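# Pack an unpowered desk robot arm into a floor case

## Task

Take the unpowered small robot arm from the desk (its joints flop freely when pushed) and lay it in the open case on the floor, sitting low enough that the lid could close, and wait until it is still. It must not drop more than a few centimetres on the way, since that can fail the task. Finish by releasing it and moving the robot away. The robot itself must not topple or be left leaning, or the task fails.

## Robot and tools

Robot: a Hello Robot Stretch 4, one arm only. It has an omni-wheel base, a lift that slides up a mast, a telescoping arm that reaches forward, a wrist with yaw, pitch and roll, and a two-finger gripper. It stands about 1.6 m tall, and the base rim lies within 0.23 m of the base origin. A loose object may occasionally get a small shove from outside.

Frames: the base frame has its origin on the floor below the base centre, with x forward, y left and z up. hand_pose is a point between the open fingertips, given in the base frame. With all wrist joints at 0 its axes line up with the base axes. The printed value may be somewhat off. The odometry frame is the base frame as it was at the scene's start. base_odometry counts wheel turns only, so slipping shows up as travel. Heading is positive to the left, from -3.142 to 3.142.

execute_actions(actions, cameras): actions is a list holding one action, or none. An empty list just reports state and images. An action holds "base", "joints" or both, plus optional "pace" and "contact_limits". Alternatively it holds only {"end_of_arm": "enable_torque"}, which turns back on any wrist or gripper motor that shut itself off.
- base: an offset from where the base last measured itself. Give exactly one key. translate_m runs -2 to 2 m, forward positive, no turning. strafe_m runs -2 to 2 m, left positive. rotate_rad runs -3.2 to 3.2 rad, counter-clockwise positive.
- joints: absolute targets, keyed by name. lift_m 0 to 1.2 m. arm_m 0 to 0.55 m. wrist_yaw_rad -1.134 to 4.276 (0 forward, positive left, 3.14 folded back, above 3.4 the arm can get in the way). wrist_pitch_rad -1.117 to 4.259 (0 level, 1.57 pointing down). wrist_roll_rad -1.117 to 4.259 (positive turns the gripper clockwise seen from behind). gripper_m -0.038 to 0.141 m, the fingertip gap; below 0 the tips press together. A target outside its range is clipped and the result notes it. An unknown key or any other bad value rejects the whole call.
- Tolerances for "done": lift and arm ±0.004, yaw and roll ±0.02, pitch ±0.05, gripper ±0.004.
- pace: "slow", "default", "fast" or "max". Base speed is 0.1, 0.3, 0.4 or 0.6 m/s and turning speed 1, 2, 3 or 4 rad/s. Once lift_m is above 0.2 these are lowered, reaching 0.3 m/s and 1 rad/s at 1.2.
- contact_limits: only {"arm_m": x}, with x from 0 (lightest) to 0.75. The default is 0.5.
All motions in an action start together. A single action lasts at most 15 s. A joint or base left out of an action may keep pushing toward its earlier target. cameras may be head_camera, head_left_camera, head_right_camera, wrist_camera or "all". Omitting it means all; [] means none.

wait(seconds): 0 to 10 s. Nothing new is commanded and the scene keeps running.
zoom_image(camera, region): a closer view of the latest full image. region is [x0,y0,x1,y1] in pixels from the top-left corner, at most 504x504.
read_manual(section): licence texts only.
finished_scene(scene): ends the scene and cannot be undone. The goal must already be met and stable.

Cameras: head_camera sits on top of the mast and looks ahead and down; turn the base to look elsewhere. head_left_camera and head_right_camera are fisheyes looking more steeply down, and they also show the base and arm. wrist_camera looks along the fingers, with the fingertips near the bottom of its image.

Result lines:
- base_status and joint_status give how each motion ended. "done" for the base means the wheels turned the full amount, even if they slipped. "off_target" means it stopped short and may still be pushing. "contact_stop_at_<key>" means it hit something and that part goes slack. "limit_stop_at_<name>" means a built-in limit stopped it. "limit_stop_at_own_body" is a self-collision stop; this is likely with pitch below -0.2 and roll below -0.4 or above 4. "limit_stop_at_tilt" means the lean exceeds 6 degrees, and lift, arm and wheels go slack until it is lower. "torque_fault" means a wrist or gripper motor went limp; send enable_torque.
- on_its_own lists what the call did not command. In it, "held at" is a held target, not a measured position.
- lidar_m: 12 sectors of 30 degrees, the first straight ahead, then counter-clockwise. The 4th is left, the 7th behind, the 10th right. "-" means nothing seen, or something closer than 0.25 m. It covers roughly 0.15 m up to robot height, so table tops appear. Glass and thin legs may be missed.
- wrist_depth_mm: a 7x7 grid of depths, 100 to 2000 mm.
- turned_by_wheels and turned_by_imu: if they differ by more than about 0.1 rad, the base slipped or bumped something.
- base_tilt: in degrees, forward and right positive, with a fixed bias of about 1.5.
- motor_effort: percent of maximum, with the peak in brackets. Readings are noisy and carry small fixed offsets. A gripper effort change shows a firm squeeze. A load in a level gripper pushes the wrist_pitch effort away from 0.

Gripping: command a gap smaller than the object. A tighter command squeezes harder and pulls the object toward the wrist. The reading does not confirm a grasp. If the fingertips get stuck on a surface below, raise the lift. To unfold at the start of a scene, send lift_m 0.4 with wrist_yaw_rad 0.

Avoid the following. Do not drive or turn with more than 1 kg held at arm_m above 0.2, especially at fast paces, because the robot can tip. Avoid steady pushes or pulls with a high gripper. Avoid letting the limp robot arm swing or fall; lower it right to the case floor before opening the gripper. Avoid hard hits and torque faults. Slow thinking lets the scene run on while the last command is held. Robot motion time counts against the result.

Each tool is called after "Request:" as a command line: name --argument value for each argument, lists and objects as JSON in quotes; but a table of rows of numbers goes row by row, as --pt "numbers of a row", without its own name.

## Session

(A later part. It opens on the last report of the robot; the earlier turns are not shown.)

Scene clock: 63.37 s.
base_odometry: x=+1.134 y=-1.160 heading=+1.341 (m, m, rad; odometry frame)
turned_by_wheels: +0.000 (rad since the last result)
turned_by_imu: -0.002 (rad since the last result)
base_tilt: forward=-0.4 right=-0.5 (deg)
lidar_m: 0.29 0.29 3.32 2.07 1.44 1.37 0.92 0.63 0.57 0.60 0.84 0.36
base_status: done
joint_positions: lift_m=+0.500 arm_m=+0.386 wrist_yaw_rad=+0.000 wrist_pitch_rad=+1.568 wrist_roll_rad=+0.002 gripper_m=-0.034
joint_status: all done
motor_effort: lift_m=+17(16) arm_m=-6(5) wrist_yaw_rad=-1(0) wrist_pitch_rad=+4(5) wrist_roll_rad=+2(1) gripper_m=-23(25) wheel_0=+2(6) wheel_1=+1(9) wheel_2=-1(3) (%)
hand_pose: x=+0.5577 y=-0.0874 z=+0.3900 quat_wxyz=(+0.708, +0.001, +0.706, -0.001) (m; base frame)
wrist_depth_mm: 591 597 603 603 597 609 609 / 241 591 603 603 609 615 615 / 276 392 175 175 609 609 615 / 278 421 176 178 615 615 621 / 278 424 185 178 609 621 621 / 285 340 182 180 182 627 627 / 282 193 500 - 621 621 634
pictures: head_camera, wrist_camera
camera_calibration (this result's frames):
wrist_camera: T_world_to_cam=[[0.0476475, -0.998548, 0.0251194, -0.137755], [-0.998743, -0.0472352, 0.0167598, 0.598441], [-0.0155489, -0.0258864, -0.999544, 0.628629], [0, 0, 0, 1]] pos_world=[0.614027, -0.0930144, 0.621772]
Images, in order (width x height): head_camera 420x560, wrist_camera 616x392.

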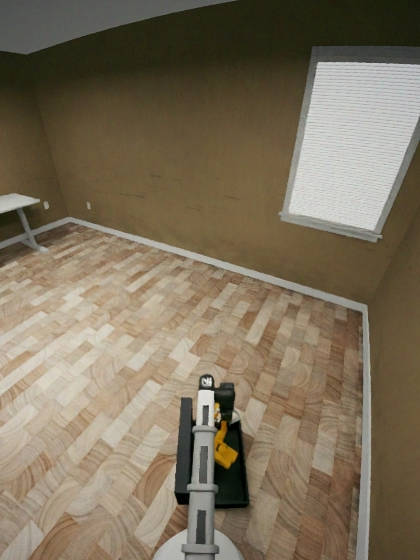

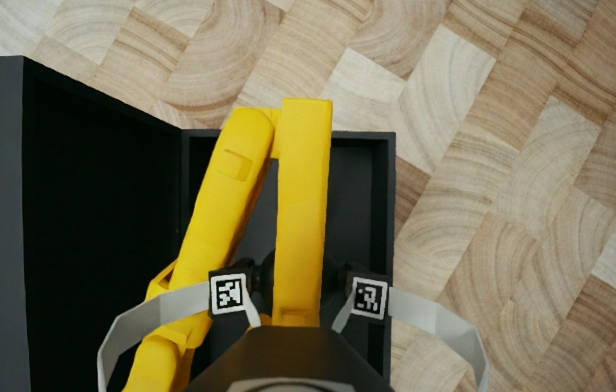

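Request:
execute_actions --actions '[{"base":{"strafe_m":-0.02},"joints":{"arm_m":0.375,"lift_m":0.27},"pace":"slow"}]' --cameras '["wrist_camera","head_camera"]'

Request:
zoom_image --camera "head_camera" --region '[150,380,280,520]'

Scene clock: 66.43 s.
base_odometry: x=+1.154 y=-1.165 heading=+1.341 (m, m, rad; odometry frame)
turned_by_wheels: +0.000 (rad since the last result)
turned_by_imu: -0.001 (rad since the last result)
base_tilt: forward=-0.4 right=-0.5 (deg)
lidar_m: 0.28 0.28 3.34 2.10 1.45 1.36 0.89 0.62 0.57 0.58 0.79 0.28
base_status: done
joint_positions: lift_m=+0.270 arm_m=+0.376 wrist_yaw_rad=+0.000 wrist_pitch_rad=+1.568 wrist_roll_rad=+0.002 gripper_m=-0.034
joint_status: all done
motor_effort: lift_m=+17(18) arm_m=-6(6) wrist_yaw_rad=+0(0) wrist_pitch_rad=+5(4) wrist_roll_rad=+1(1) gripper_m=-24(23) wheel_0=+2(6) wheel_1=-1(7) wheel_2=+0(1) (%)
hand_pose: x=+0.5477 y=-0.0874 z=+0.1600 quat_wxyz=(+0.708, +0.001, +0.706, -0.001) (m; base frame)
wrist_depth_mm: 368 373 373 375 377 379 382 / 239 289 291 258 282 382 382 / 237 347 175 176 355 384 384 / 238 349 176 179 357 384 389 / 240 349 185 178 320 389 389 / 244 279 182 181 182 389 392 / 245 193 359 - 351 392 394
pictures: head_camera, wrist_camera
camera_calibration (this result's frames):
wrist_camera: T_world_to_cam=[[0.0476474, -0.998548, 0.0251194, -0.131502], [-0.998743, -0.047235, 0.01676, 0.592323], [-0.0155492, -0.0258864, -0.999544, 0.398583], [0, 0, 0, 1]] pos_world=[0.604042, -0.0930144, 0.391777]
Images, in order (width x height): head_camera 420x560, wrist_camera 616x392.

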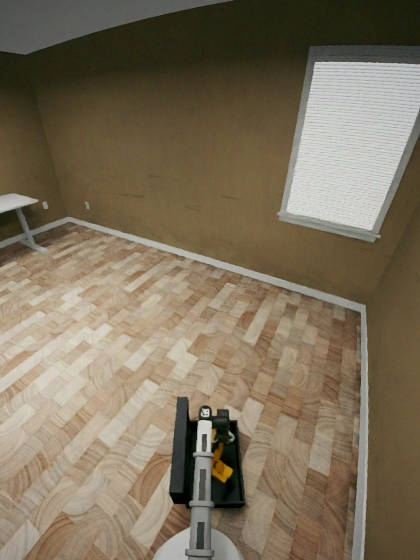

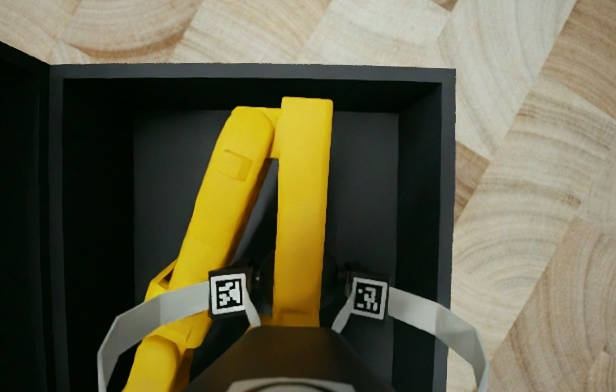

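Region (150, 380, 280, 520) of head_camera's 420x560 image, scaled by 3.600, with more detail than that image has; it fills the left 468 columns of this view, and the rest is white.

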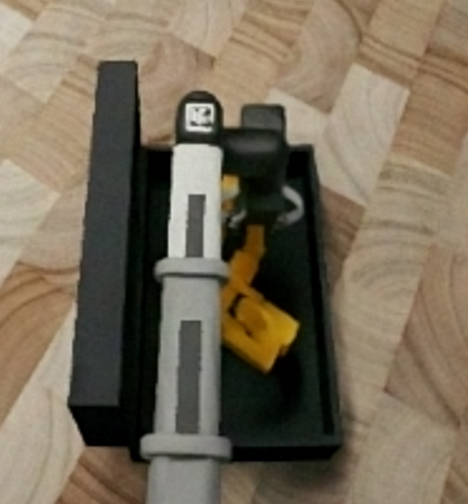

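Request:
execute_actions --actions '[{"joints":{"lift_m":0.2},"pace":"slow"}]' --cameras '["wrist_camera","head_camera"]'

Request:
zoom_image --camera "head_camera" --region '[150,380,280,520]'

Scene clock: 68.13 s.
base_odometry: x=+1.154 y=-1.165 heading=+1.341 (m, m, rad; odometry frame)
turned_by_wheels: +0.000 (rad since the last result)
turned_by_imu: -0.001 (rad since the last result)
base_tilt: forward=-0.5 right=-0.6 (deg)
lidar_m: 0.28 0.28 3.36 2.09 1.47 1.38 0.90 0.61 0.56 0.60 0.80 0.29
base_status: not commanded
joint_positions: lift_m=+0.200 arm_m=+0.376 wrist_yaw_rad=+0.000 wrist_pitch_rad=+1.568 wrist_roll_rad=+0.002 gripper_m=-0.034
joint_status: all done
motor_effort: lift_m=+17(16) arm_m=-6(6) wrist_yaw_rad=+0(0) wrist_pitch_rad=+5(4) wrist_roll_rad=+1(1) gripper_m=-24(21) wheel_0=+1(1) wheel_1=-1(1) wheel_2=+0(0) (%)
hand_pose: x=+0.5477 y=-0.0874 z=+0.0900 quat_wxyz=(+0.708, +0.001, +0.706, -0.001) (m; base frame)
wrist_depth_mm: 179 174 176 190 187 180 312 / 221 255 258 231 253 202 312 / 229 282 175 175 287 202 315 / 230 282 176 178 289 202 317 / 229 285 185 178 289 201 319 / 235 281 182 180 182 200 320 / 233 193 289 - 293 196 322
pictures: head_camera, wrist_camera
camera_calibration (this result's frames):
wrist_camera: T_world_to_cam=[[0.0476471, -0.998548, 0.0251194, -0.129743], [-0.998743, -0.0472348, 0.0167598, 0.593493], [-0.0155489, -0.0258864, -0.999544, 0.328615], [0, 0, 0, 1]] pos_world=[0.604039, -0.0930144, 0.321778]
Images, in order (width x height): head_camera 420x560, wrist_camera 616x392.

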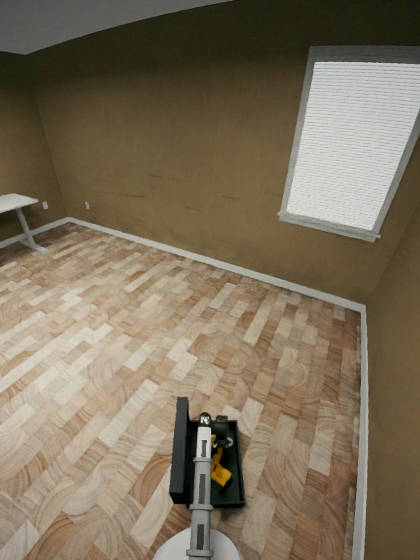

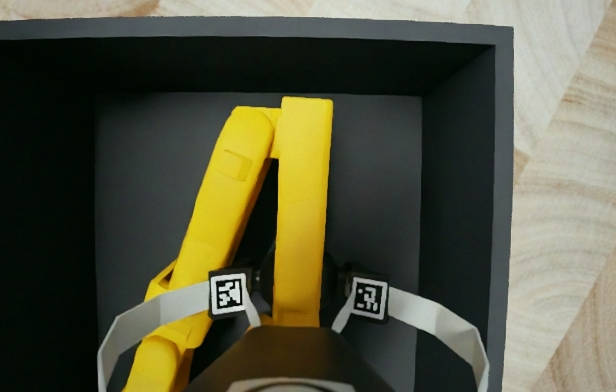

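Region (150, 380, 280, 520) of head_camera's 420x560 image, scaled by 3.600, with more detail than that image has; it fills the left 468 columns of this view, and the rest is white.

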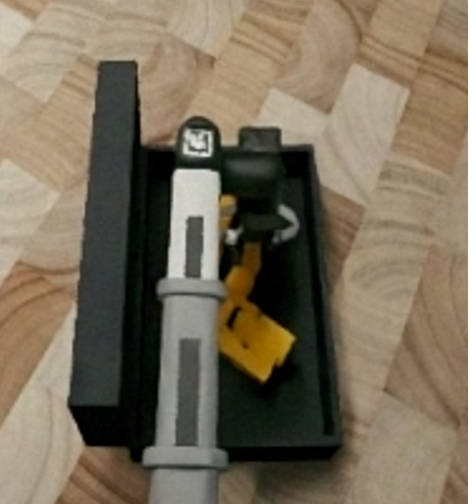

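Request:
execute_actions --actions '[{"joints":{"lift_m":0.178},"pace":"slow"}]' --cameras '["wrist_camera"]'

Request:
execute_actions --actions '[{"joints":{"gripper_m":0.12}}]' --cameras '["wrist_camera"]'

Request:
execute_actions --actions '[{"base":{"strafe_m":-0.025},"pace":"slow"}]' --cameras '["wrist_camera"]'

Request:
execute_actions --actions '[{"joints":{"lift_m":0.22},"pace":"slow"}]' --cameras '["wrist_camera"]'

Scene clock: 69.50 s.
base_odometry: x=+1.154 y=-1.165 heading=+1.341 (m, m, rad; odometry frame)
turned_by_wheels: +0.000 (rad since the last result)
turned_by_imu: +0.000 (rad since the last result)
base_tilt: forward=-0.4 right=-0.6 (deg)
lidar_m: 0.27 0.28 3.32 2.10 1.48 1.39 0.92 0.61 0.56 0.58 0.79 0.31
base_status: not commanded
joint_positions: lift_m=+0.178 arm_m=+0.376 wrist_yaw_rad=+0.000 wrist_pitch_rad=+1.568 wrist_roll_rad=+0.002 gripper_m=-0.034
joint_status: all done
motor_effort: lift_m=+15(17) arm_m=-6(6) wrist_yaw_rad=+0(1) wrist_pitch_rad=+6(5) wrist_roll_rad=+1(1) gripper_m=-20(21) wheel_0=+2(1) wheel_1=-1(1) wheel_2=+0(0) (%)
hand_pose: x=+0.5477 y=-0.0874 z=+0.0681 quat_wxyz=(+0.708, +0.001, +0.706, -0.001) (m; base frame)
wrist_depth_mm: 164 167 162 162 160 157 291 / 220 254 257 230 251 187 293 / 229 262 185 185 266 187 293 / 230 264 182 185 266 188 296 / 229 264 185 181 267 186 296 / 236 186 182 179 182 172 298 / 233 186 268 - 271 160 301
pictures: wrist_camera
camera_calibration (this result's frames):
wrist_camera: T_world_to_cam=[[0.047821, -0.99854, 0.025118, -0.129288], [-0.998734, -0.047408, 0.0167898, 0.593843], [-0.0155745, -0.0258891, -0.999543, 0.30675], [0, 0, 0, 1]] pos_world=[0.604052, -0.0930045, 0.299887]
Images, in order (width x height): wrist_camera 616x392.

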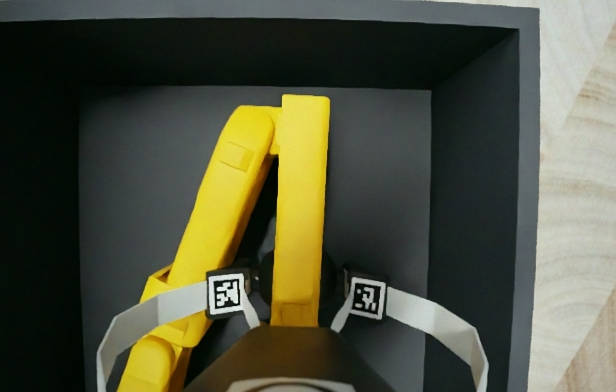

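Scene clock: 71.80 s.
base_odometry: x=+1.154 y=-1.165 heading=+1.341 (m, m, rad; odometry frame)
turned_by_wheels: +0.000 (rad since the last result)
turned_by_imu: -0.001 (rad since the last result)
base_tilt: forward=-0.4 right=-0.7 (deg)
lidar_m: 0.29 0.27 3.36 2.09 1.47 1.37 0.89 0.60 0.55 0.59 0.80 0.30
base_status: not commanded
joint_positions: lift_m=+0.178 arm_m=+0.376 wrist_yaw_rad=+0.000 wrist_pitch_rad=+1.570 wrist_roll_rad=+0.002 gripper_m=+0.120
joint_status: all done
motor_effort: lift_m=+15(15) arm_m=-6(6) wrist_yaw_rad=-2(2) wrist_pitch_rad=+1(5) wrist_roll_rad=+1(1) gripper_m=+2(24) wheel_0=+0(1) wheel_1=-1(1) wheel_2=+0(0) (%)
hand_pose: x=+0.5473 y=-0.0874 z=+0.0681 quat_wxyz=(+0.708, +0.001, +0.707, -0.001) (m; base frame)
wrist_depth_mm: 164 167 162 162 161 158 293 / 223 254 256 255 251 185 294 / 231 263 205 265 267 185 296 / 232 263 204 267 268 185 297 / 233 264 196 268 270 183 300 / 236 213 190 236 202 182 301 / 236 212 202 - 272 164 301
pictures: wrist_camera
camera_calibration (this result's frames):
wrist_camera: T_world_to_cam=[[0.0478275, -0.998542, 0.0250443, -0.129266], [-0.998709, -0.0473758, 0.0183299, 0.593293], [-0.0171167, -0.0258886, -0.999518, 0.307585], [0, 0, 0, 1]] pos_world=[0.603974, -0.0930063, 0.299799]
Images, in order (width x height): wrist_camera 616x392.

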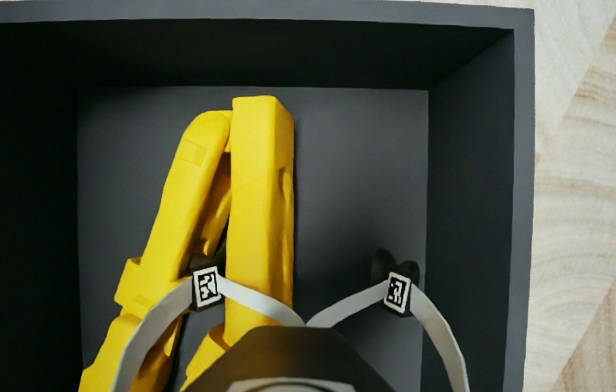

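Scene clock: 73.00 s.
base_odometry: x=+1.178 y=-1.170 heading=+1.341 (m, m, rad; odometry frame)
turned_by_wheels: +0.000 (rad since the last result)
turned_by_imu: +0.000 (rad since the last result)
base_tilt: forward=-0.4 right=-0.5 (deg)
lidar_m: 0.30 0.28 3.36 2.14 1.50 1.39 0.85 0.60 0.55 0.57 0.77 0.31
base_status: done
joint_positions: lift_m=+0.178 arm_m=+0.376 wrist_yaw_rad=+0.000 wrist_pitch_rad=+1.568 wrist_roll_rad=+0.002 gripper_m=+0.120
joint_status: not commanded
motor_effort: lift_m=+15(15) arm_m=-6(6) wrist_yaw_rad=-2(0) wrist_pitch_rad=+4(5) wrist_roll_rad=-1(0) gripper_m=-1(1) wheel_0=+5(4) wheel_1=-1(8) wheel_2=+1(0) (%)
hand_pose: x=+0.5477 y=-0.0874 z=+0.0681 quat_wxyz=(+0.708, +0.001, +0.706, -0.001) (m; base frame)
wrist_depth_mm: 166 168 164 163 162 169 290 / 239 256 232 256 228 181 293 / 258 263 206 265 266 181 294 / 258 215 211 267 267 181 296 / 258 208 196 267 231 180 297 / 253 208 191 268 196 178 297 / 208 216 196 - 266 298 300
pictures: wrist_camera
camera_calibration (this result's frames):
wrist_camera: T_world_to_cam=[[0.047498, -0.998556, 0.0251051, -0.129108], [-0.998746, -0.0470787, 0.0170365, 0.5938], [-0.01583, -0.0258828, -0.99954, 0.306889], [0, 0, 0, 1]] pos_world=[0.604045, -0.0930233, 0.299873]
Images, in order (width x height): wrist_camera 616x392.

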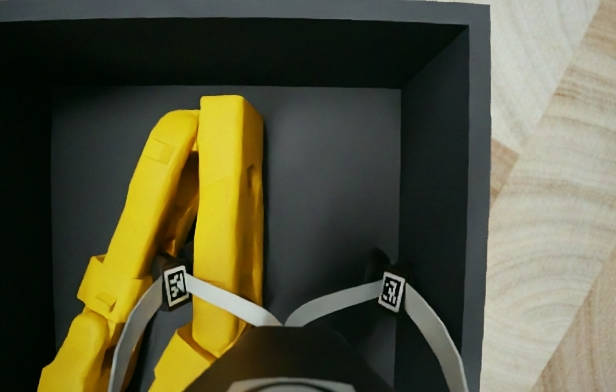

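Scene clock: 74.20 s.
base_odometry: x=+1.178 y=-1.170 heading=+1.341 (m, m, rad; odometry frame)
turned_by_wheels: +0.000 (rad since the last result)
turned_by_imu: +0.000 (rad since the last result)
base_tilt: forward=-0.3 right=-0.6 (deg)
lidar_m: 0.28 0.27 3.35 2.15 1.50 1.38 0.84 0.59 0.54 0.56 0.76 0.29
base_status: not commanded
joint_positions: lift_m=+0.219 arm_m=+0.376 wrist_yaw_rad=+0.000 wrist_pitch_rad=+1.571 wrist_roll_rad=+0.002 gripper_m=+0.120
joint_status: all done
motor_effort: lift_m=+27(29) arm_m=-6(6) wrist_yaw_rad=-1(0) wrist_pitch_rad=-4(5) wrist_roll_rad=+0(1) gripper_m=+0(0) wheel_0=+5(5) wheel_1=-1(1) wheel_2=+1(1) (%)
hand_pose: x=+0.5469 y=-0.0874 z=+0.1091 quat_wxyz=(+0.707, +0.001, +0.707, -0.001) (m; base frame)
wrist_depth_mm: 255 258 322 325 324 329 330 / 239 263 226 264 233 330 330 / 260 300 198 304 279 332 334 / 262 216 200 306 277 334 334 / 262 224 201 307 230 336 338 / 267 229 203 307 198 338 342 / 253 234 217 - 266 338 342
pictures: wrist_camera
camera_calibration (this result's frames):
wrist_camera: T_world_to_cam=[[0.047449, -0.998561, 0.0249823, -0.13006], [-0.998704, -0.0469645, 0.019633, 0.591995], [-0.0184314, -0.0258815, -0.999495, 0.349305], [0, 0, 0, 1]] pos_world=[0.603837, -0.0930298, 0.340756]
Images, in order (width x height): wrist_camera 616x392.

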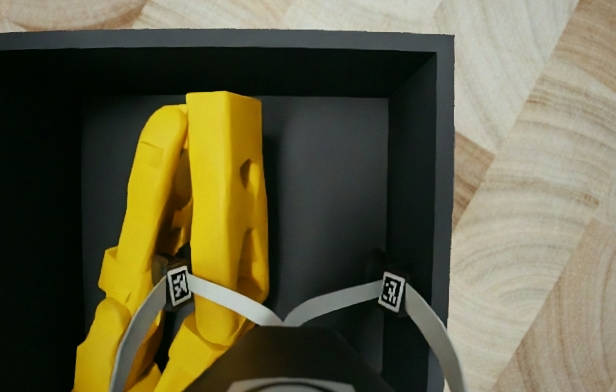

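Request:
execute_actions --actions '[{"joints":{"lift_m":0.178},"pace":"slow"}]' --cameras '[]'

Request:
execute_actions --actions '[{"base":{"strafe_m":0.055},"pace":"slow"}]' --cameras '["wrist_camera"]'

Request:
execute_actions --actions '[{"base":{"strafe_m":-0.02},"pace":"slow"}]' --cameras '["wrist_camera"]'

Request:
execute_actions --actions '[{"joints":{"lift_m":0.22},"pace":"slow"}]' --cameras '["wrist_camera"]'

Scene clock: 75.80 s.
base_odometry: x=+1.178 y=-1.170 heading=+1.341 (m, m, rad; odometry frame)
turned_by_wheels: +0.000 (rad since the last result)
turned_by_imu: -0.001 (rad since the last result)
base_tilt: forward=-0.5 right=-0.4 (deg)
lidar_m: 0.31 0.28 3.36 2.13 1.49 1.38 0.86 0.57 0.54 0.55 0.76 0.33
base_status: not commanded
joint_positions: lift_m=+0.179 arm_m=+0.376 wrist_yaw_rad=+0.000 wrist_pitch_rad=+1.570 wrist_roll_rad=+0.002 gripper_m=+0.120
joint_status: all done
motor_effort: lift_m=+11(25) arm_m=-6(6) wrist_yaw_rad=+0(1) wrist_pitch_rad=-1(4) wrist_roll_rad=+0(0) gripper_m=+2(0) wheel_0=+4(5) wheel_1=-1(1) wheel_2=+1(1) (%)
hand_pose: x=+0.5471 y=-0.0874 z=+0.0684 quat_wxyz=(+0.707, +0.001, +0.707, -0.001) (m; base frame)
wrist_depth_mm: 166 169 164 163 163 167 293 / 240 257 233 257 229 178 296 / 258 263 204 266 266 179 296 / 259 264 204 267 268 178 298 / 260 214 196 270 223 297 298 / 265 211 191 268 196 298 300 / 240 212 200 - 262 300 304
pictures: none
No camera images: the call's "cameras" was empty. Leave "cameras" out to get every camera's image.

Scene clock: 77.47 s.
base_odometry: x=+1.125 y=-1.158 heading=+1.340 (m, m, rad; odometry frame)
turned_by_wheels: -0.001 (rad since the last result)
turned_by_imu: -0.002 (rad since the last result)
base_tilt: forward=-0.3 right=-0.7 (deg)
lidar_m: 0.28 0.28 3.32 2.10 1.46 1.38 0.91 0.64 0.57 0.61 0.80 0.29
base_status: done
joint_positions: lift_m=+0.178 arm_m=+0.376 wrist_yaw_rad=+0.000 wrist_pitch_rad=+1.571 wrist_roll_rad=+0.002 gripper_m=+0.120
joint_status: not commanded
motor_effort: lift_m=+13(13) arm_m=-6(6) wrist_yaw_rad=-1(1) wrist_pitch_rad=-2(2) wrist_roll_rad=+0(1) gripper_m=-2(2) wheel_0=-5(8) wheel_1=+1(6) wheel_2=-2(3) (%)
hand_pose: x=+0.5469 y=-0.0874 z=+0.0682 quat_wxyz=(+0.707, +0.001, +0.707, -0.001) (m; base frame)
wrist_depth_mm: 162 165 160 160 159 161 - / 192 247 227 253 249 220 177 / 189 212 204 265 267 243 178 / 190 213 204 267 270 242 178 / 190 220 195 267 270 240 177 / 195 212 192 223 217 238 177 / 193 229 258 - 272 213 -
pictures: wrist_camera
camera_calibration (this result's frames):
wrist_camera: T_world_to_cam=[[0.0472428, -0.998571, 0.0250005, -0.128932], [-0.99872, -0.046768, 0.0192481, 0.592937], [-0.0180513, -0.0258779, -0.999502, 0.308226], [0, 0, 0, 1]] pos_world=[0.603833, -0.093041, 0.299883]
Images, in order (width x height): wrist_camera 616x392.

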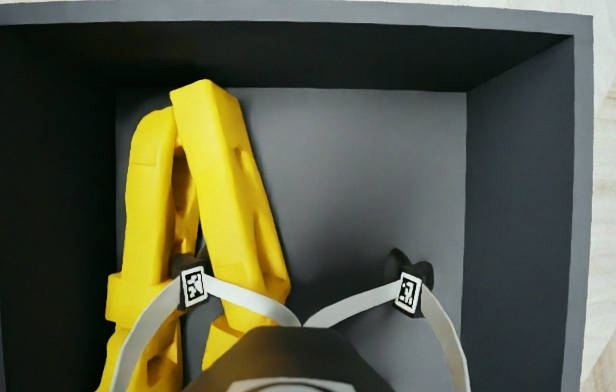

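Scene clock: 78.60 s.
base_odometry: x=+1.144 y=-1.162 heading=+1.341 (m, m, rad; odometry frame)
turned_by_wheels: +0.000 (rad since the last result)
turned_by_imu: +0.000 (rad since the last result)
base_tilt: forward=-0.5 right=-0.6 (deg)
lidar_m: 0.30 0.28 3.31 2.11 1.48 1.35 0.88 0.60 0.58 0.61 0.79 0.29
base_status: done
joint_positions: lift_m=+0.178 arm_m=+0.376 wrist_yaw_rad=+0.000 wrist_pitch_rad=+1.568 wrist_roll_rad=+0.002 gripper_m=+0.120
joint_status: not commanded
motor_effort: lift_m=+13(14) arm_m=-6(6) wrist_yaw_rad=+0(1) wrist_pitch_rad=+5(4) wrist_roll_rad=-1(2) gripper_m=-2(3) wheel_0=+4(6) wheel_1=+0(4) wheel_2=-1(3) (%)
hand_pose: x=+0.5476 y=-0.0874 z=+0.0682 quat_wxyz=(+0.708, +0.001, +0.706, -0.001) (m; base frame)
wrist_depth_mm: 163 165 161 161 160 161 226 / 208 225 228 252 249 200 227 / 214 204 240 265 267 207 228 / 215 207 214 266 266 208 228 / 213 211 198 267 270 206 229 / 213 208 193 268 271 190 229 / 211 234 198 - 273 187 231
pictures: wrist_camera
camera_calibration (this result's frames):
wrist_camera: T_world_to_cam=[[0.0471758, -0.998571, 0.0251132, -0.128936], [-0.998764, -0.0467609, 0.016863, 0.593812], [-0.0156645, -0.0258777, -0.999542, 0.306935], [0, 0, 0, 1]] pos_world=[0.603968, -0.0930414, 0.300019]
Images, in order (width x height): wrist_camera 616x392.

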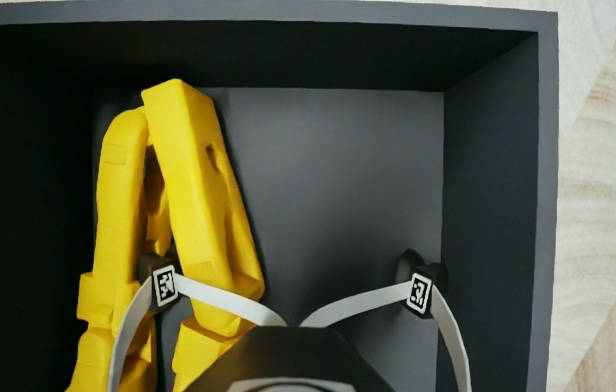

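Scene clock: 79.80 s.
base_odometry: x=+1.144 y=-1.162 heading=+1.341 (m, m, rad; odometry frame)
turned_by_wheels: +0.000 (rad since the last result)
turned_by_imu: +0.000 (rad since the last result)
base_tilt: forward=-0.3 right=-0.5 (deg)
lidar_m: 0.28 0.27 3.32 2.10 1.45 1.38 0.91 0.61 0.57 0.61 0.77 0.29
base_status: not commanded
joint_positions: lift_m=+0.220 arm_m=+0.376 wrist_yaw_rad=+0.000 wrist_pitch_rad=+1.570 wrist_roll_rad=+0.002 gripper_m=+0.120
joint_status: all done
motor_effort: lift_m=+25(27) arm_m=-6(6) wrist_yaw_rad=+0(1) wrist_pitch_rad=+0(4) wrist_roll_rad=+0(0) gripper_m=-1(0) wheel_0=+4(4) wheel_1=-1(1) wheel_2=-1(1) (%)
hand_pose: x=+0.5472 y=-0.0874 z=+0.1093 quat_wxyz=(+0.707, +0.001, +0.707, -0.001) (m; base frame)
wrist_depth_mm: 256 257 325 327 327 332 332 / 208 254 255 256 251 223 336 / 214 265 262 304 307 240 338 / 216 266 256 307 309 240 338 / 215 252 235 309 312 238 342 / 220 252 236 309 281 219 342 / 220 259 248 - 312 216 343
pictures: wrist_camera
camera_calibration (this result's frames):
wrist_camera: T_world_to_cam=[[0.0472185, -0.998571, 0.0250352, -0.129959], [-0.998734, -0.046762, 0.0185141, 0.592444], [-0.0173169, -0.0258778, -0.999515, 0.348873], [0, 0, 0, 1]] pos_world=[0.603872, -0.0930414, 0.340989]
Images, in order (width x height): wrist_camera 616x392.

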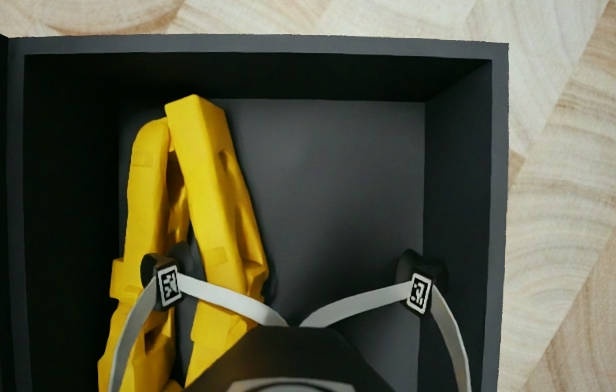

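Looks free (depth grew).

Request:
execute_actions --actions '[{"joints":{"lift_m":0.3},"pace":"slow"}]' --cameras '["wrist_camera"]'

Scene clock: 81.53 s.
base_odometry: x=+1.144 y=-1.162 heading=+1.341 (m, m, rad; odometry frame)
turned_by_wheels: +0.000 (rad since the last result)
turned_by_imu: -0.001 (rad since the last result)
base_tilt: forward=-0.4 right=-0.5 (deg)
lidar_m: 0.30 0.26 3.31 2.10 1.45 1.36 0.91 0.63 0.57 0.60 0.81 0.31
base_status: not commanded
joint_positions: lift_m=+0.300 arm_m=+0.376 wrist_yaw_rad=+0.000 wrist_pitch_rad=+1.570 wrist_roll_rad=+0.002 gripper_m=+0.120
joint_status: all done
motor_effort: lift_m=+25(25) arm_m=-6(6) wrist_yaw_rad=-1(0) wrist_pitch_rad=+0(0) wrist_roll_rad=-1(0) gripper_m=+1(1) wheel_0=+4(3) wheel_1=+0(1) wheel_2=-1(0) (%)
hand_pose: x=+0.5472 y=-0.0874 z=+0.1893 quat_wxyz=(+0.707, +0.001, +0.707, -0.001) (m; base frame)
wrist_depth_mm: 397 399 402 404 404 410 410 / 259 327 332 329 325 415 413 / 260 327 334 384 382 415 418 / 262 329 325 389 389 418 418 / 264 304 327 389 389 418 421 / 265 281 324 389 282 421 424 / 265 320 338 - 384 424 424
pictures: wrist_camera
camera_calibration (this result's frames):
wrist_camera: T_world_to_cam=[[0.0472186, -0.998571, 0.0250352, -0.131962], [-0.998734, -0.0467622, 0.0185141, 0.590961], [-0.0173169, -0.0258778, -0.999515, 0.428842], [0, 0, 0, 1]] pos_world=[0.603871, -0.0930414, 0.420996]
Images, in order (width x height): wrist_camera 616x392.

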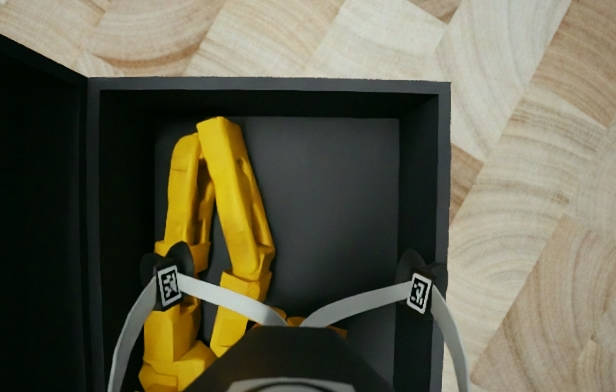

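Request:
execute_actions --actions '[{"joints":{"lift_m":0.6},"pace":"fast"}]' --cameras '["wrist_camera"]'

Request:
execute_actions --actions '[{"base":{"translate_m":-0.15},"joints":{"arm_m":0.0},"pace":"fast"}]' --cameras '["head_camera"]'

Request:
zoom_image --camera "head_camera" --region '[140,350,290,510]'

Scene clock: 83.70 s.
base_odometry: x=+1.144 y=-1.162 heading=+1.341 (m, m, rad; odometry frame)
turned_by_wheels: +0.000 (rad since the last result)
turned_by_imu: -0.001 (rad since the last result)
base_tilt: forward=-0.5 right=-0.6 (deg)
lidar_m: 0.29 0.27 3.33 2.11 1.47 1.37 0.88 0.62 0.57 0.60 0.78 0.52
base_status: not commanded
joint_positions: lift_m=+0.600 arm_m=+0.376 wrist_yaw_rad=+0.000 wrist_pitch_rad=+1.570 wrist_roll_rad=+0.002 gripper_m=+0.120
joint_status: all done
motor_effort: lift_m=+25(27) arm_m=-6(6) wrist_yaw_rad=+0(1) wrist_pitch_rad=-1(0) wrist_roll_rad=+0(0) gripper_m=+0(1) wheel_0=+4(4) wheel_1=-1(0) wheel_2=-1(0) (%)
hand_pose: x=+0.5472 y=-0.0874 z=+0.4893 quat_wxyz=(+0.707, +0.001, +0.707, -0.001) (m; base frame)
wrist_depth_mm: 683 683 691 699 699 707 715 / 683 699 707 699 707 715 715 / 290 410 683 676 707 723 723 / 291 442 615 683 707 723 723 / 293 413 621 683 707 715 723 / 296 301 569 603 634 723 732 / 296 439 569 - 732 723 732
pictures: wrist_camera
camera_calibration (this result's frames):
wrist_camera: T_world_to_cam=[[0.0472185, -0.998571, 0.0250352, -0.139473], [-0.998734, -0.046762, 0.018514, 0.585402], [-0.0173168, -0.0258778, -0.999515, 0.72873], [0, 0, 0, 1]] pos_world=[0.603866, -0.0930414, 0.72103]
Images, in order (width x height): wrist_camera 616x392.

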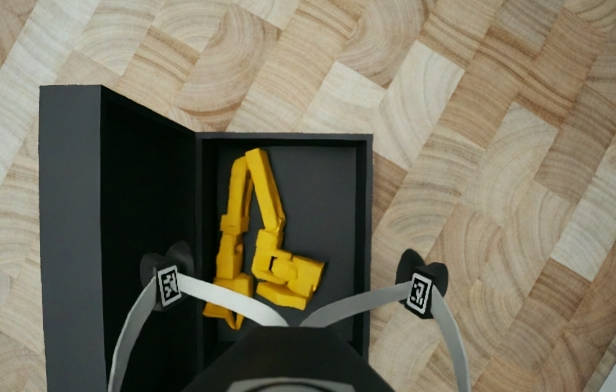

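Scene clock: 85.57 s.
base_odometry: x=+1.110 y=-1.308 heading=+1.341 (m, m, rad; odometry frame)
turned_by_wheels: +0.000 (rad since the last result)
turned_by_imu: +0.000 (rad since the last result)
base_tilt: forward=-0.4 right=-0.5 (deg)
lidar_m: 0.39 0.44 3.45 1.91 1.31 1.25 0.80 0.54 0.51 0.52 0.71 0.42
base_status: done
joint_positions: lift_m=+0.600 arm_m=+0.001 wrist_yaw_rad=+0.000 wrist_pitch_rad=+1.570 wrist_roll_rad=+0.002 gripper_m=+0.120
joint_status: all done
motor_effort: lift_m=+24(24) arm_m=-6(7) wrist_yaw_rad=+0(2) wrist_pitch_rad=-1(3) wrist_roll_rad=-1(1) gripper_m=+0(1) wheel_0=+1(7) wheel_1=+2(6) wheel_2=+0(11) (%)
hand_pose: x=+0.1720 y=-0.0874 z=+0.4893 quat_wxyz=(+0.707, +0.001, +0.707, -0.001) (m; base frame)
wrist_depth_mm: 691 691 585 676 707 707 707 / 691 691 691 707 715 707 723 / 691 707 699 707 707 707 715 / 707 699 699 707 723 715 723 / 699 508 500 500 715 723 732 / 707 500 500 504 517 723 676 / 707 500 504 - 723 732 640
pictures: head_camera
Images, in order (width x height): head_camera 420x560.

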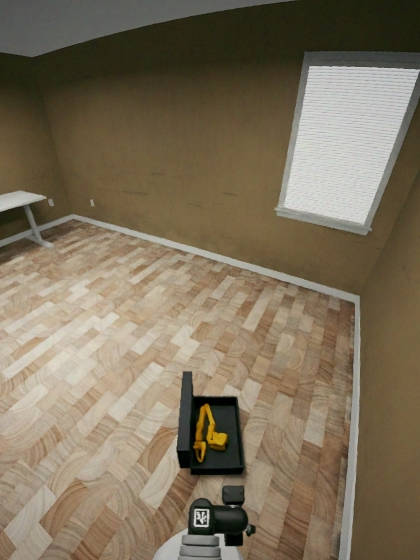

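Region (140, 350, 290, 510) of head_camera's 420x560 image, scaled by 3.150, with more detail than that image has; it fills the left 472 columns of this view, and the rest is white.

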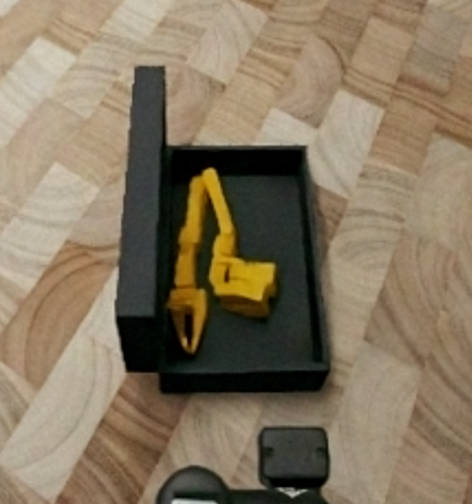

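Request:
finished_scene --scene 2

The scene is finished: the task was done.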